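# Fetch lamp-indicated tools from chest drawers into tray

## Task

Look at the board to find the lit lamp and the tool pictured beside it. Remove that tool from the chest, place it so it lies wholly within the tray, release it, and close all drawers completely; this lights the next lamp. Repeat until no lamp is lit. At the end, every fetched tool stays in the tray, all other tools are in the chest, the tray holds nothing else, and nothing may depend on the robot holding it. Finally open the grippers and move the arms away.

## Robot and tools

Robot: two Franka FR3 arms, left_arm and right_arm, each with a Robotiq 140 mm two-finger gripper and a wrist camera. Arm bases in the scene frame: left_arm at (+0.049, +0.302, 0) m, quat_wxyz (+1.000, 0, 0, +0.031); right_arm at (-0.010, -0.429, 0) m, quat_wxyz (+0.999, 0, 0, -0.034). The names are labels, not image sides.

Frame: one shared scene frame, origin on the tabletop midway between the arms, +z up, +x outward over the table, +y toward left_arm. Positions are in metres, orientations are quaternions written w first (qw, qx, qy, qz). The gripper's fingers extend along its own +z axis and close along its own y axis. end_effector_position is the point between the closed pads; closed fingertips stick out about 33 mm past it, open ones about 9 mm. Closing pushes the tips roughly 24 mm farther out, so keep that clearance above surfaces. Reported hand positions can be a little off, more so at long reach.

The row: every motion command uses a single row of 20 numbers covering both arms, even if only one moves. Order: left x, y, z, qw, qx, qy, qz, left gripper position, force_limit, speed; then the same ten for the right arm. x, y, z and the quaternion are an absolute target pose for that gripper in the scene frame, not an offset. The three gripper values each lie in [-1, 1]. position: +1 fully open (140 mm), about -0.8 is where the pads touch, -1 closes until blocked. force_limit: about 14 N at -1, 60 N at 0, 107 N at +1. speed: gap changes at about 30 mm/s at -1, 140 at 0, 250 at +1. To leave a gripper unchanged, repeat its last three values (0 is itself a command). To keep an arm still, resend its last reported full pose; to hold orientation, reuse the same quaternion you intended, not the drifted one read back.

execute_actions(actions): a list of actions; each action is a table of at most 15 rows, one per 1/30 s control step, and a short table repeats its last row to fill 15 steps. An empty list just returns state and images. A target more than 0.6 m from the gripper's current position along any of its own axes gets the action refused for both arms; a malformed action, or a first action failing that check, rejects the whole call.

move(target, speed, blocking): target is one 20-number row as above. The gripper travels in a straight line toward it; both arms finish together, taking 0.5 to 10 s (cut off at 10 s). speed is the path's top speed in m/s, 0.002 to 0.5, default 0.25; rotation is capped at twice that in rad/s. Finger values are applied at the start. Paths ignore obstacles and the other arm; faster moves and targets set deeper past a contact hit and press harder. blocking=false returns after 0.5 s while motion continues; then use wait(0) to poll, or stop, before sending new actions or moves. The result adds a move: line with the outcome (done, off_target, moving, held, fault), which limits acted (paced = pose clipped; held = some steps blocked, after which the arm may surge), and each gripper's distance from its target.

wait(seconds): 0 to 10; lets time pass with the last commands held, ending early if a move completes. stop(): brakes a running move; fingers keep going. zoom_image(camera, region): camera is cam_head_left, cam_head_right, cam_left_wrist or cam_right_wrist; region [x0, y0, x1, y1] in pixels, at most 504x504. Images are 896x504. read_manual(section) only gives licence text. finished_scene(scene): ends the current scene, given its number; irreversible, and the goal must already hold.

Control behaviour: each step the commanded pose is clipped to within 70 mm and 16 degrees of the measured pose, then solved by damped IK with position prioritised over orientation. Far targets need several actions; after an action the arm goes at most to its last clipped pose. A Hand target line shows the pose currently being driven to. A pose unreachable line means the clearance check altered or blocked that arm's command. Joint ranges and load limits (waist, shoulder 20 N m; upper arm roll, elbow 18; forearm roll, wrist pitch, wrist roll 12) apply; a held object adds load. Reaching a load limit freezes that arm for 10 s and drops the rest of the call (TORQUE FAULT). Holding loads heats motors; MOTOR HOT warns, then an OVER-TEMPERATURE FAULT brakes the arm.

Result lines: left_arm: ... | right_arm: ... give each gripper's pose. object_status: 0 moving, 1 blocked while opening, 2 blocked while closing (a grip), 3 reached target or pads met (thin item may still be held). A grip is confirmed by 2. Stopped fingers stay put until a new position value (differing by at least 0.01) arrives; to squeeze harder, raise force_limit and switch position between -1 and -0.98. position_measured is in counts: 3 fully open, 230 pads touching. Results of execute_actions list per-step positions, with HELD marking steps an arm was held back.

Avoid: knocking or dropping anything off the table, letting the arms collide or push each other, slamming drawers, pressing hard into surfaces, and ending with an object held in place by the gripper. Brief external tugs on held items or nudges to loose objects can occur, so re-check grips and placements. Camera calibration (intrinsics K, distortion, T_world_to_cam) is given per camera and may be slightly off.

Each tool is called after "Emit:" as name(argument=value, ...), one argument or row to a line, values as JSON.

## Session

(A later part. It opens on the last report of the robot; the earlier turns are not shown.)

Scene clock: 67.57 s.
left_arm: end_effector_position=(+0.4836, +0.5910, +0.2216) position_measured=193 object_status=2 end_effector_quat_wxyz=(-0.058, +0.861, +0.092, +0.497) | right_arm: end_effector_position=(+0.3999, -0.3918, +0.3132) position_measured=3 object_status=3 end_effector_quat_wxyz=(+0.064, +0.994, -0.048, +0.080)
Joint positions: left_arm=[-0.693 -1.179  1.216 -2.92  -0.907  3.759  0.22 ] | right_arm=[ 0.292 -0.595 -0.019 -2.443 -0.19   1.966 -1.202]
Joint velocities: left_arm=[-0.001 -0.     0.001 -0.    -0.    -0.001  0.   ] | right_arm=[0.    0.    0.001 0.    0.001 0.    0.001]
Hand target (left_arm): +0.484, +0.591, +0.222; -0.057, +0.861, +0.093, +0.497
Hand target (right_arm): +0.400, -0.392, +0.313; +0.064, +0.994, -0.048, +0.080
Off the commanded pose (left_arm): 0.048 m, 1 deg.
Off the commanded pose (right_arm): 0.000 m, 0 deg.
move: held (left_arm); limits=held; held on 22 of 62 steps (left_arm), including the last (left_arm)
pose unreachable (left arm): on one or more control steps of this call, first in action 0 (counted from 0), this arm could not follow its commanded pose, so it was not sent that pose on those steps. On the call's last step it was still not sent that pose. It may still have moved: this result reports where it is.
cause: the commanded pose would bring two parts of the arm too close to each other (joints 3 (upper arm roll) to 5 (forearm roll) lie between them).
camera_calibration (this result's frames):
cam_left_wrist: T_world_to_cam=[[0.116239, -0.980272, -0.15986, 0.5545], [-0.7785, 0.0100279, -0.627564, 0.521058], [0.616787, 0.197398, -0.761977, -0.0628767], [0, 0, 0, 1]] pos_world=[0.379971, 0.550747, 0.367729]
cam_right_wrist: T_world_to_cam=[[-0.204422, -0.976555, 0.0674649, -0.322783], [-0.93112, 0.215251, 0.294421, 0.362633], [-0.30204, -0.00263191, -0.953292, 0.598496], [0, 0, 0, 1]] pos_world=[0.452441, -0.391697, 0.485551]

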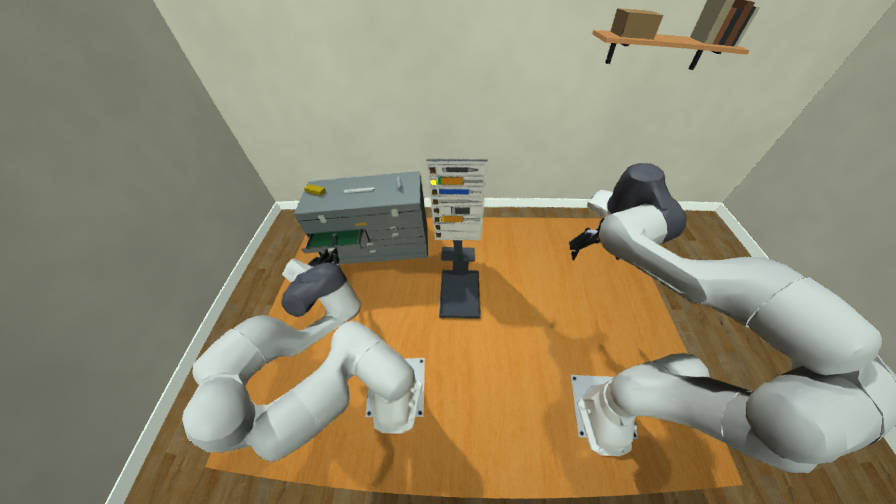

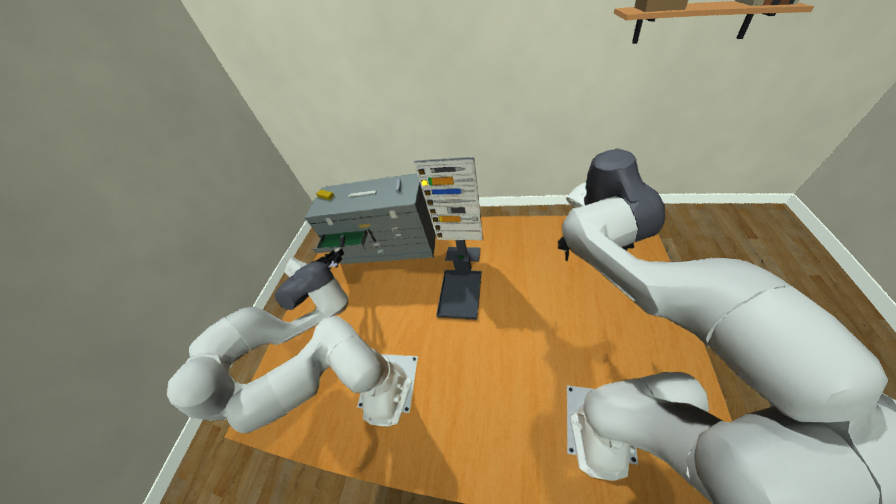

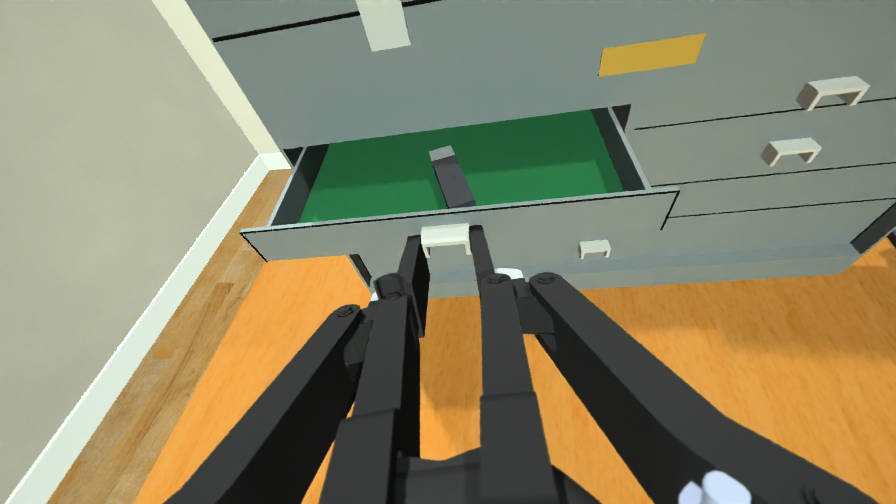

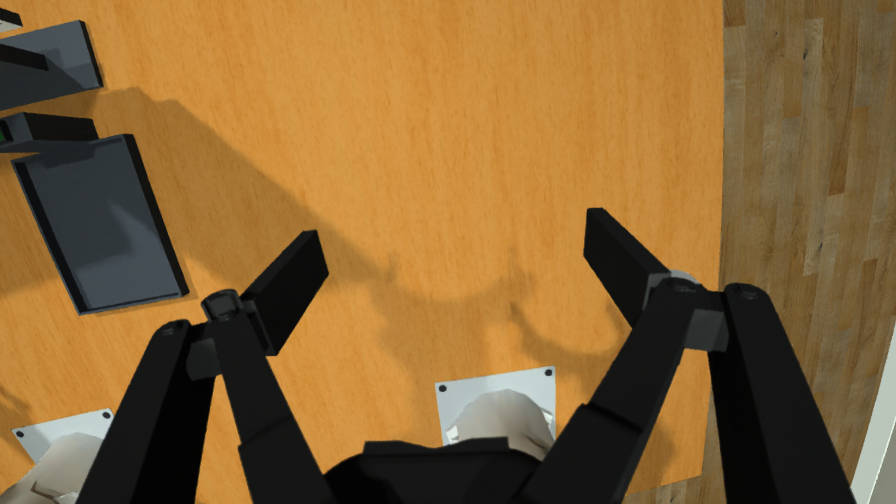

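Emit:
move(
  target=[0.585,0.6005,0.2205,-0.048,0.862,0.084,0.498,-1,0,0,0.3999,-0.3918,0.3132,0.064,0.994,-0.048,0.08,1,0,0],
  speed=0.08,
)

Emit:
move(
  target=[0.584,0.6005,0.2205,-0.048,0.862,0.084,0.498,-0.2,0,0,0.3999,-0.3918,0.3132,0.064,0.994,-0.048,0.08,1,0,0],
)

Emit:
move(
  target=[0.584,0.6005,0.19,-0.048,0.862,0.084,0.498,-0.2,0,0,0.3999,-0.3918,0.3132,0.064,0.994,-0.048,0.08,1,0,0],
  speed=0.04,
)

Emit:
move(
  target=[0.584,0.6005,0.19,-0.048,0.862,0.084,0.498,-1,0,0,0.3999,-0.3918,0.3132,0.064,0.994,-0.048,0.08,1,0,0],
)

Emit:
move(
  target=[0.49,0.591,0.19,-0.048,0.862,0.084,0.498,-1,0,0,0.3999,-0.3918,0.3132,0.064,0.994,-0.048,0.08,1,0,0],
  speed=0.08,
)

Scene clock: 69.40 s.
left_arm: end_effector_position=(+0.5826, +0.6003, +0.2196) position_measured=193 object_status=2 end_effector_quat_wxyz=(-0.050, +0.863, +0.084, +0.496) | right_arm: end_effector_position=(+0.3999, -0.3918, +0.3132) position_measured=3 object_status=3 end_effector_quat_wxyz=(+0.064, +0.994, -0.048, +0.080)
Joint positions: left_arm=[-1.099 -1.166  1.391 -2.652 -0.843  3.858  0.197] | right_arm=[ 0.292 -0.595 -0.019 -2.443 -0.19   1.966 -1.202]
Joint velocities: left_arm=[-0.008 -0.001  0.     0.002  0.001  0.013 -0.001] | right_arm=[ 0.     0.002 -0.002  0.002 -0.     0.    -0.   ]
Hand target (left_arm): +0.585, +0.599, +0.219; -0.047, +0.863, +0.084, +0.496
Hand target (right_arm): +0.400, -0.392, +0.313; +0.064, +0.994, -0.048, +0.080
Off the commanded pose (left_arm): 0.003 m, 0 deg.
Off the commanded pose (right_arm): 0.000 m, 0 deg.
move: done
camera_calibration (this result's frames):
cam_left_wrist: T_world_to_cam=[[0.094315, -0.983255, -0.155933, 0.565564], [-0.779849, 0.0243922, -0.625492, 0.58852], [0.618822, 0.180598, -0.764489, -0.117837], [0, 0, 0, 1]] pos_world=[0.478536, 0.56302, 0.36622]
cam_right_wrist: T_world_to_cam=[[-0.204421, -0.976555, 0.0674648, -0.322783], [-0.93112, 0.21525, 0.294421, 0.362633], [-0.30204, -0.00263201, -0.953292, 0.598496], [0, 0, 0, 1]] pos_world=[0.452441, -0.391697, 0.485551]

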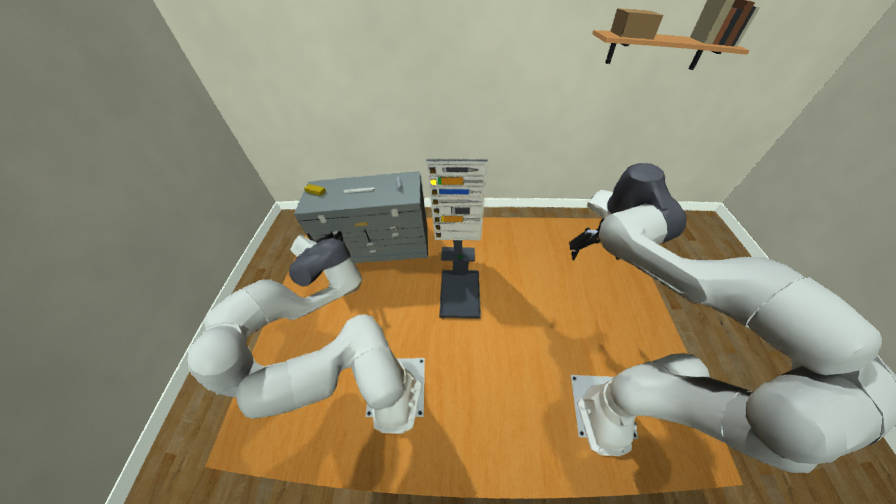

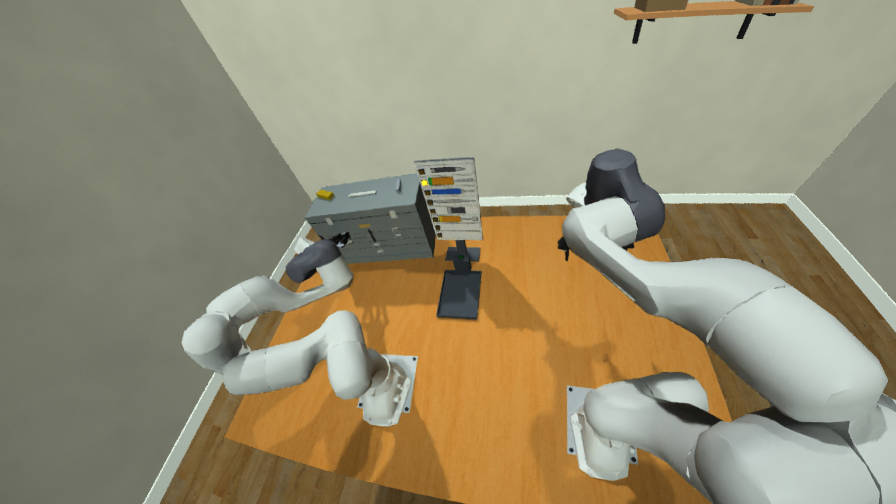

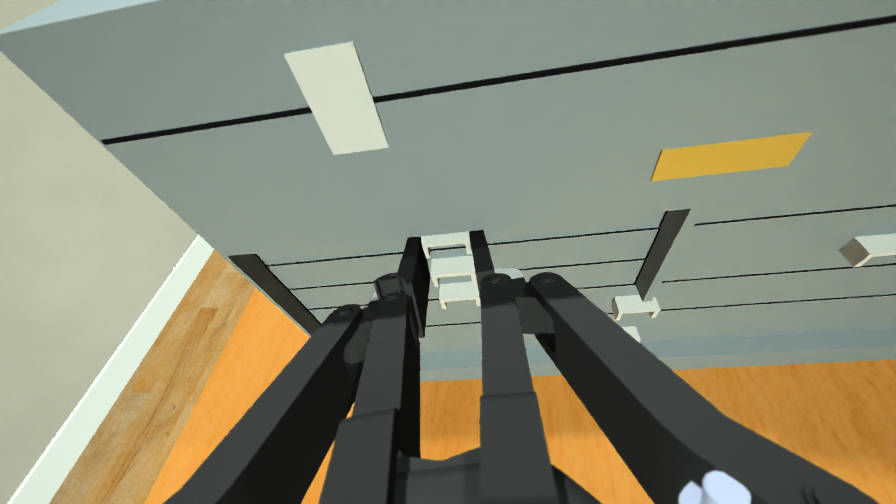

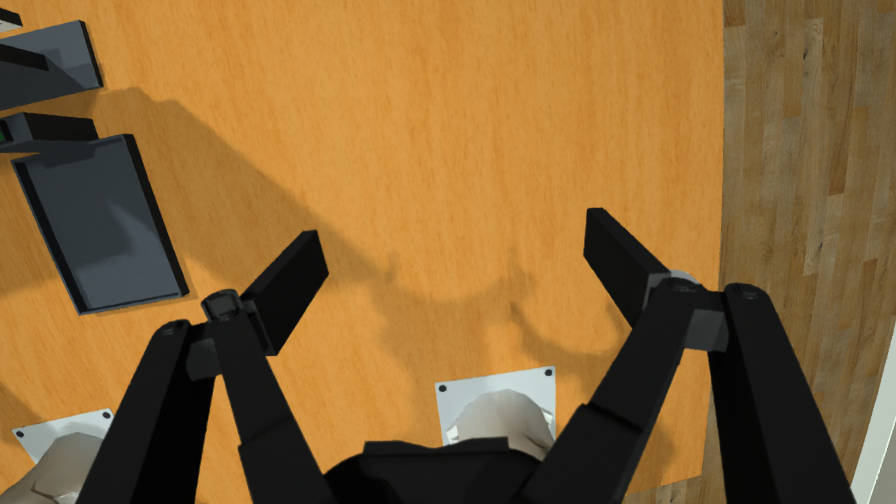

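Scene clock: 70.10 s.
left_arm: end_effector_position=(+0.5825, +0.6008, +0.2196) position_measured=154 object_status=3 end_effector_quat_wxyz=(-0.050, +0.863, +0.085, +0.496) | right_arm: end_effector_position=(+0.3999, -0.3918, +0.3132) position_measured=3 object_status=3 end_effector_quat_wxyz=(+0.064, +0.994, -0.048, +0.080)
Joint positions: left_arm=[-1.098 -1.167  1.392 -2.651 -0.843  3.858  0.197] | right_arm=[ 0.292 -0.595 -0.019 -2.443 -0.19   1.966 -1.202]
Joint velocities: left_arm=[-0.001  0.001  0.001  0.002 -0.002  0.001 -0.001] | right_arm=[ 0.    -0.001  0.001 -0.    -0.001  0.001  0.001]
Hand target (left_arm): +0.584, +0.600, +0.220; -0.048, +0.862, +0.084, +0.498
Hand target (right_arm): +0.400, -0.392, +0.313; +0.064, +0.994, -0.048, +0.080
Off the commanded pose (left_arm): 0.002 m, 0 deg.
Off the commanded pose (right_arm): 0.000 m, 0 deg.
move: done
camera_calibration (this result's frames):
cam_left_wrist: T_world_to_cam=[[0.0954181, -0.983286, -0.155064, 0.565191], [-0.77958, 0.0230504, -0.625878, 0.589182], [0.618991, 0.180605, -0.76435, -0.117987], [0, 0, 0, 1]] pos_world=[0.478418, 0.563472, 0.366214]
cam_right_wrist: T_world_to_cam=[[-0.204422, -0.976555, 0.0674648, -0.322783], [-0.93112, 0.215251, 0.294421, 0.362633], [-0.30204, -0.00263176, -0.953292, 0.598496], [0, 0, 0, 1]] pos_world=[0.452441, -0.391697, 0.485551]

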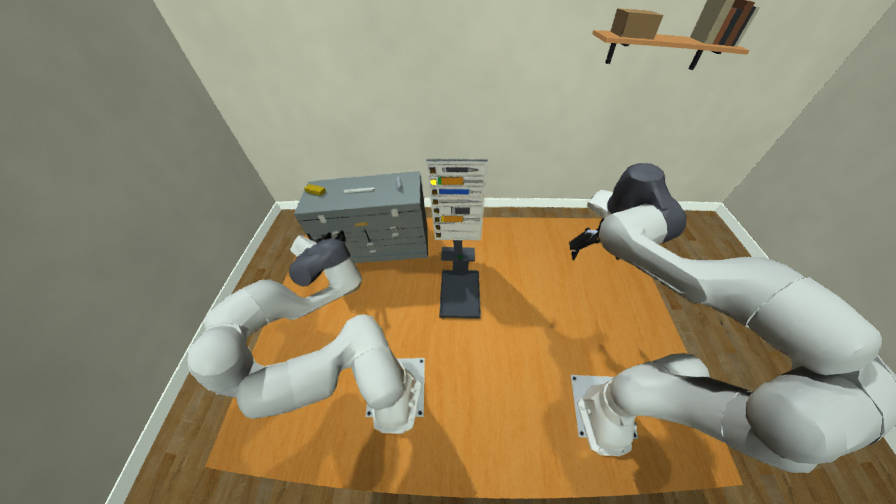

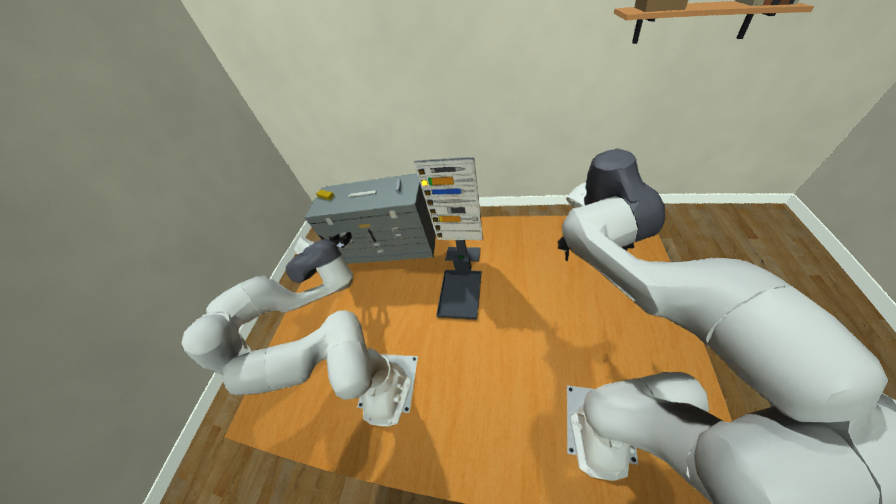

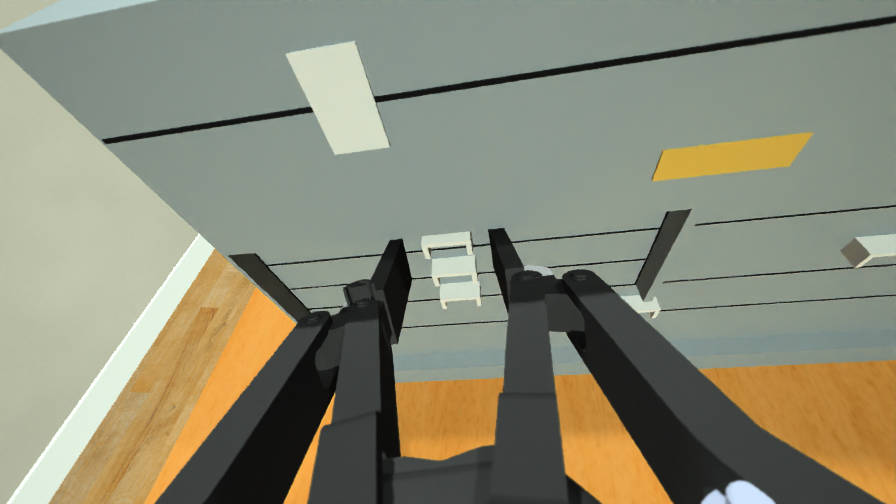

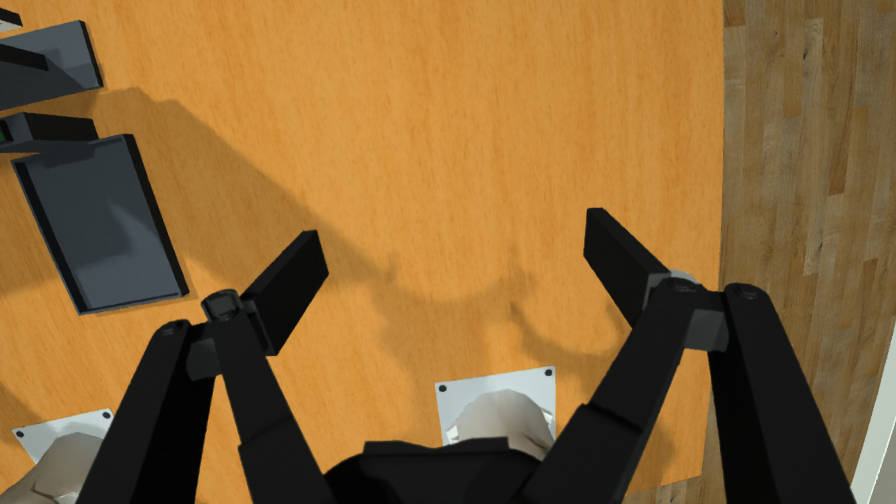

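Scene clock: 71.10 s.
left_arm: end_effector_position=(+0.5831, +0.6011, +0.1904) position_measured=154 object_status=3 end_effector_quat_wxyz=(-0.047, +0.862, +0.087, +0.497) | right_arm: end_effector_position=(+0.3999, -0.3918, +0.3132) position_measured=3 object_status=3 end_effector_quat_wxyz=(+0.064, +0.994, -0.048, +0.080)
Joint positions: left_arm=[-1.13  -1.246  1.481 -2.662 -0.739  3.9    0.197] | right_arm=[ 0.292 -0.595 -0.019 -2.443 -0.19   1.966 -1.202]
Joint velocities: left_arm=[-0.005 -0.005  0.005 -0.006  0.019  0.014 -0.001] | right_arm=[-0.001  0.001 -0.     0.    -0.001 -0.001 -0.003]
Hand target (left_arm): +0.584, +0.600, +0.190; -0.048, +0.862, +0.084, +0.498
Hand target (right_arm): +0.400, -0.392, +0.313; +0.064, +0.994, -0.048, +0.080
Off the commanded pose (left_arm): 0.001 m, 0 deg.
Off the commanded pose (right_arm): 0.000 m, 0 deg.
move: done
camera_calibration (this result's frames):
cam_left_wrist: T_world_to_cam=[[0.095569, -0.984516, -0.146949, 0.559993], [-0.77751, 0.0183506, -0.628602, 0.573506], [0.621566, 0.174329, -0.763718, -0.138536], [0, 0, 0, 1]] pos_world=[0.478498, 0.564949, 0.336995]
cam_right_wrist: T_world_to_cam=[[-0.204421, -0.976555, 0.0674649, -0.322783], [-0.93112, 0.21525, 0.294421, 0.362633], [-0.30204, -0.00263201, -0.953292, 0.598496], [0, 0, 0, 1]] pos_world=[0.452441, -0.391697, 0.485551]

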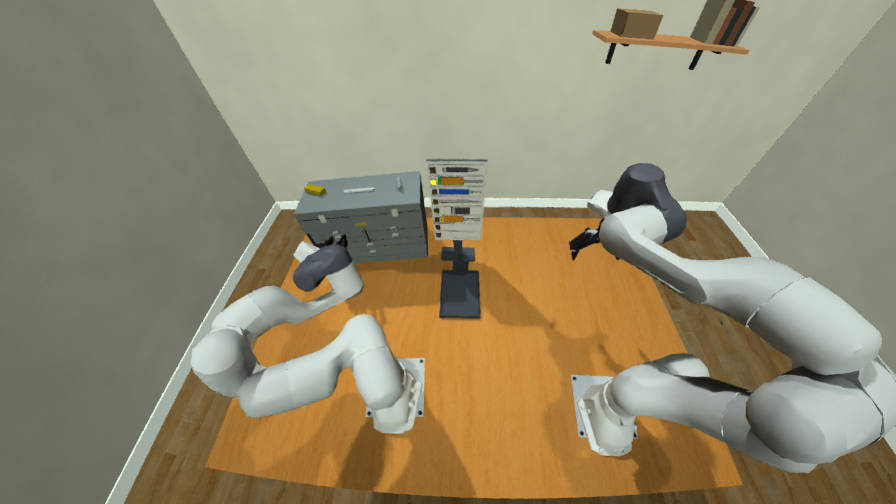

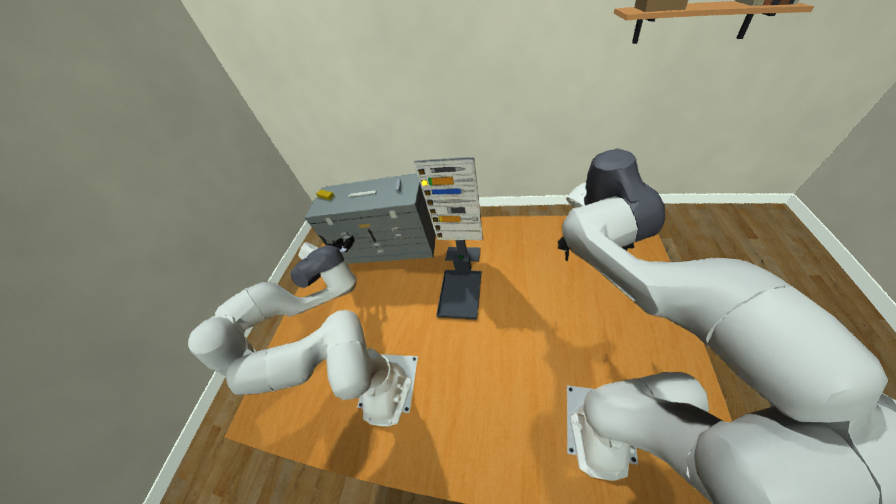

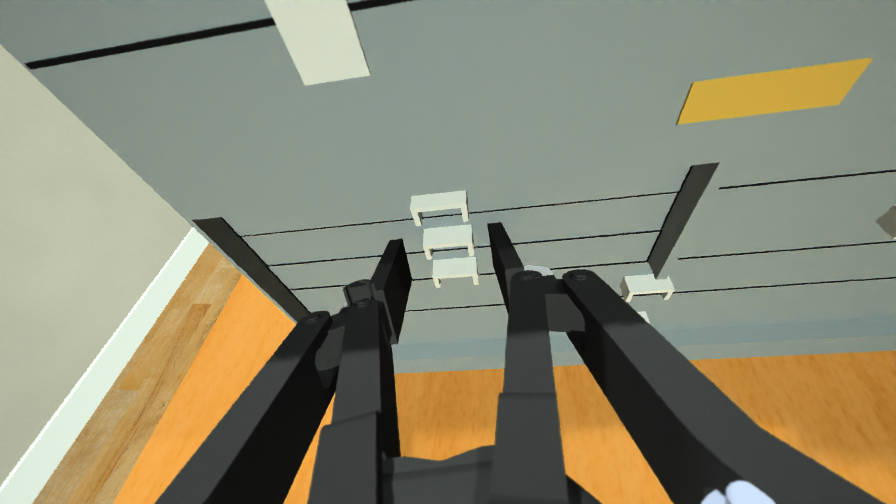

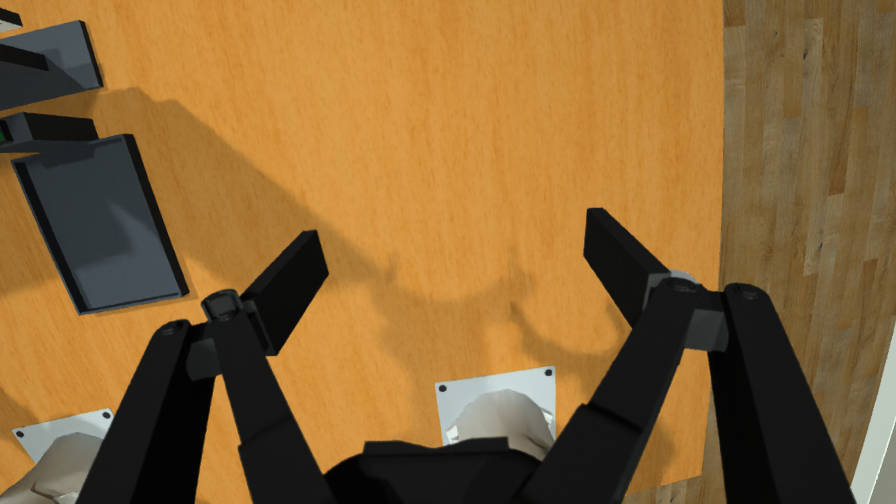

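Scene clock: 71.80 s.
left_arm: end_effector_position=(+0.5828, +0.5999, +0.1900) position_measured=193 object_status=2 end_effector_quat_wxyz=(-0.047, +0.862, +0.085, +0.497) | right_arm: end_effector_position=(+0.3999, -0.3918, +0.3132) position_measured=3 object_status=3 end_effector_quat_wxyz=(+0.064, +0.994, -0.048, +0.080)
Joint positions: left_arm=[-1.13  -1.247  1.481 -2.664 -0.738  3.901  0.199] | right_arm=[ 0.292 -0.595 -0.019 -2.443 -0.19   1.966 -1.202]
Joint velocities: left_arm=[-0.001  0.    -0.    -0.002  0.001  0.001  0.001] | right_arm=[ 0.001  0.003 -0.    -0.     0.001  0.001  0.   ]
Hand target (left_arm): +0.584, +0.600, +0.190; -0.048, +0.862, +0.084, +0.498
Hand target (right_arm): +0.400, -0.392, +0.313; +0.064, +0.994, -0.048, +0.080
Off the commanded pose (left_arm): 0.001 m, 0 deg.
Off the commanded pose (right_arm): 0.000 m, 0 deg.
move: done
camera_calibration (this result's frames):
cam_left_wrist: T_world_to_cam=[[0.0928289, -0.984492, -0.148854, 0.560728], [-0.77801, 0.0215755, -0.627881, 0.571289], [0.621356, 0.174096, -0.763942, -0.138193], [0, 0, 0, 1]] pos_world=[0.478284, 0.563765, 0.336597]
cam_right_wrist: T_world_to_cam=[[-0.204422, -0.976555, 0.0674648, -0.322783], [-0.93112, 0.21525, 0.294421, 0.362633], [-0.30204, -0.00263184, -0.953292, 0.598496], [0, 0, 0, 1]] pos_world=[0.452441, -0.391697, 0.485551]

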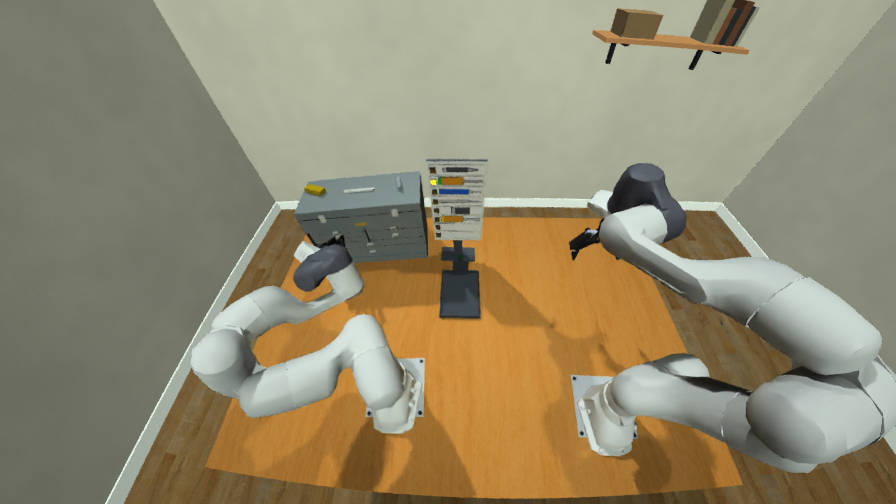

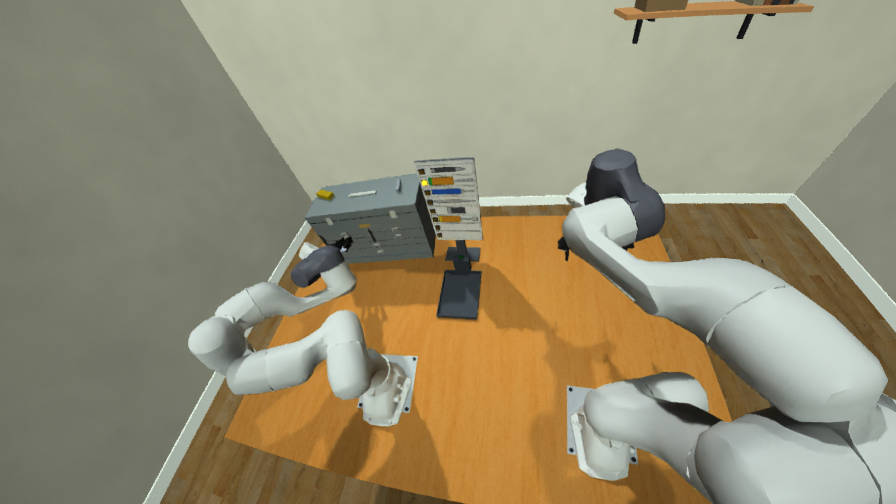

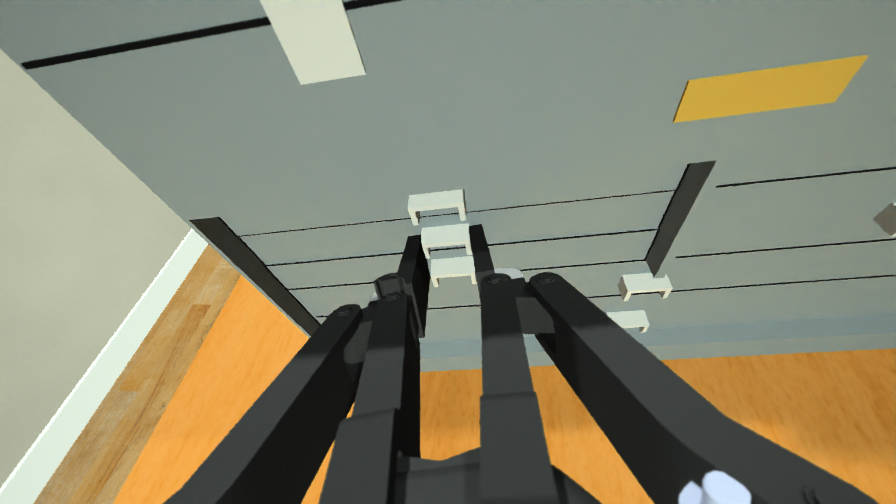

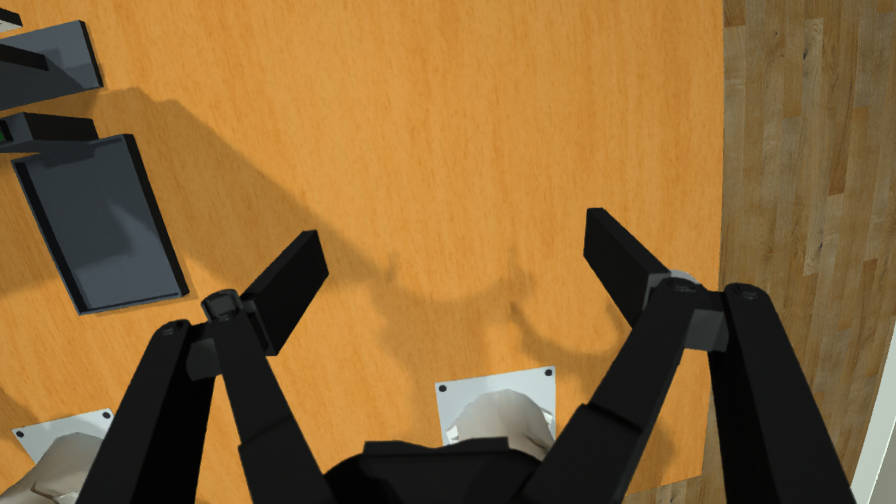

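Scene clock: 73.30 s.
left_arm: end_effector_position=(+0.4916, +0.5920, +0.1917) position_measured=193 object_status=2 end_effector_quat_wxyz=(-0.048, +0.861, +0.084, +0.500) | right_arm: end_effector_position=(+0.3999, -0.3918, +0.3132) position_measured=3 object_status=3 end_effector_quat_wxyz=(+0.064, +0.994, -0.048, +0.080)
Joint positions: left_arm=[-0.756 -1.242  1.369 -2.912 -0.774  3.787  0.239] | right_arm=[ 0.292 -0.595 -0.019 -2.443 -0.19   1.966 -1.202]
Joint velocities: left_arm=[ 0.016  0.015 -0.004 -0.001  0.001 -0.026  0.003] | right_arm=[-0.    -0.    -0.    -0.001 -0.001  0.001 -0.001]
Hand target (left_arm): +0.490, +0.593, +0.192; -0.049, +0.861, +0.084, +0.499
Hand target (right_arm): +0.400, -0.392, +0.313; +0.064, +0.994, -0.048, +0.080
Off the commanded pose (left_arm): 0.003 m, 0 deg.
Off the commanded pose (right_arm): 0.000 m, 0 deg.
move: done
camera_calibration (this result's frames):
cam_left_wrist: T_world_to_cam=[[0.0930901, -0.983941, -0.152299, 0.561954], [-0.773917, 0.0247286, -0.632804, 0.498645], [0.626407, 0.176775, -0.759187, -0.0838504], [0, 0, 0, 1]] pos_world=[0.386123, 0.555421, 0.337472]
cam_right_wrist: T_world_to_cam=[[-0.204422, -0.976555, 0.0674647, -0.322783], [-0.93112, 0.21525, 0.294421, 0.362633], [-0.30204, -0.00263177, -0.953292, 0.598496], [0, 0, 0, 1]] pos_world=[0.452441, -0.391697, 0.485551]

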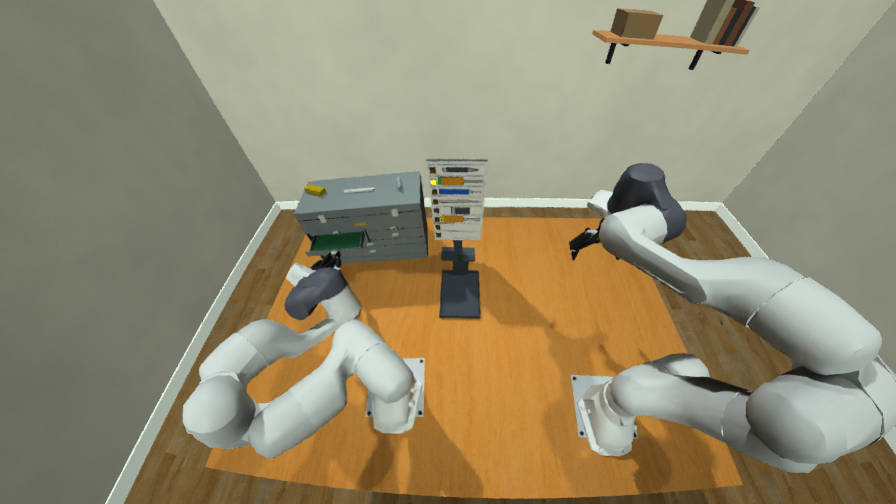

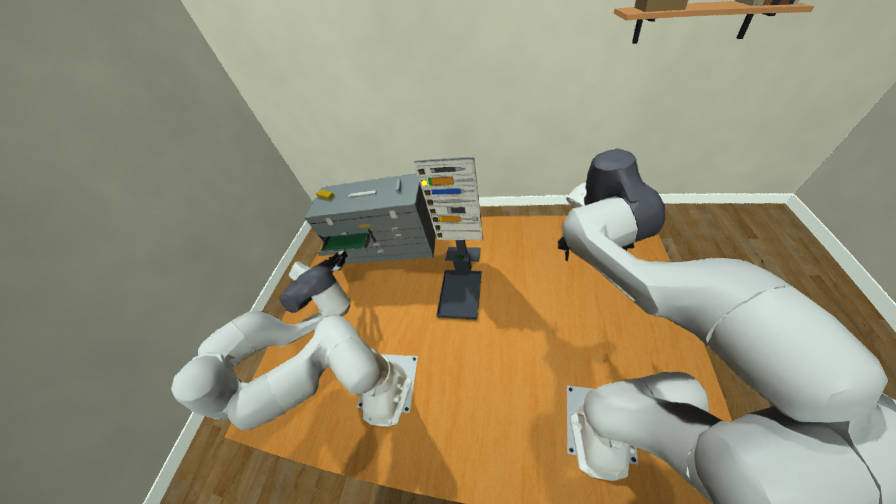

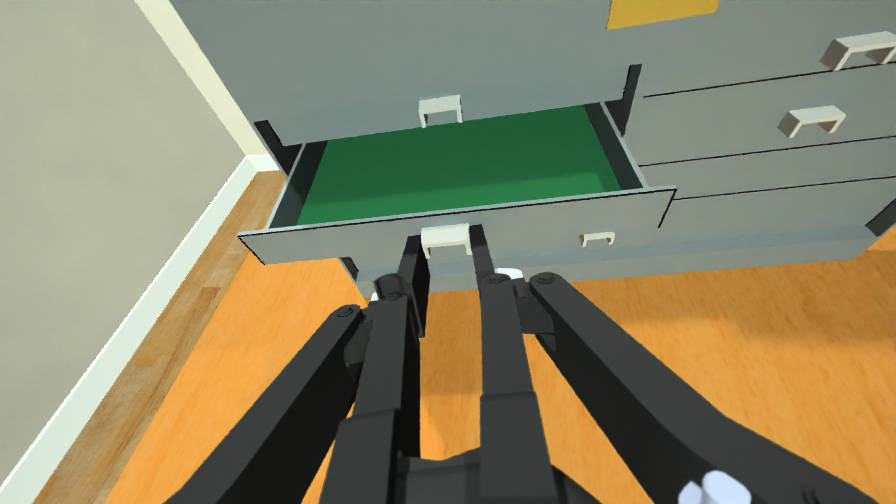

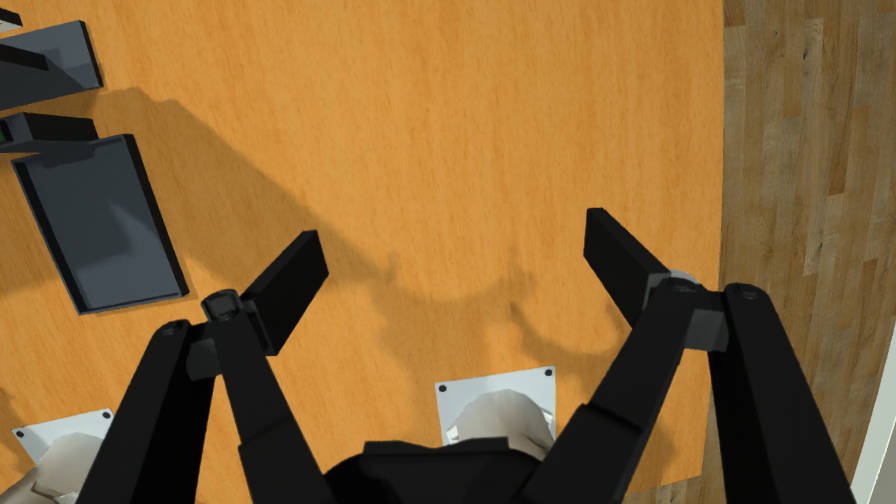

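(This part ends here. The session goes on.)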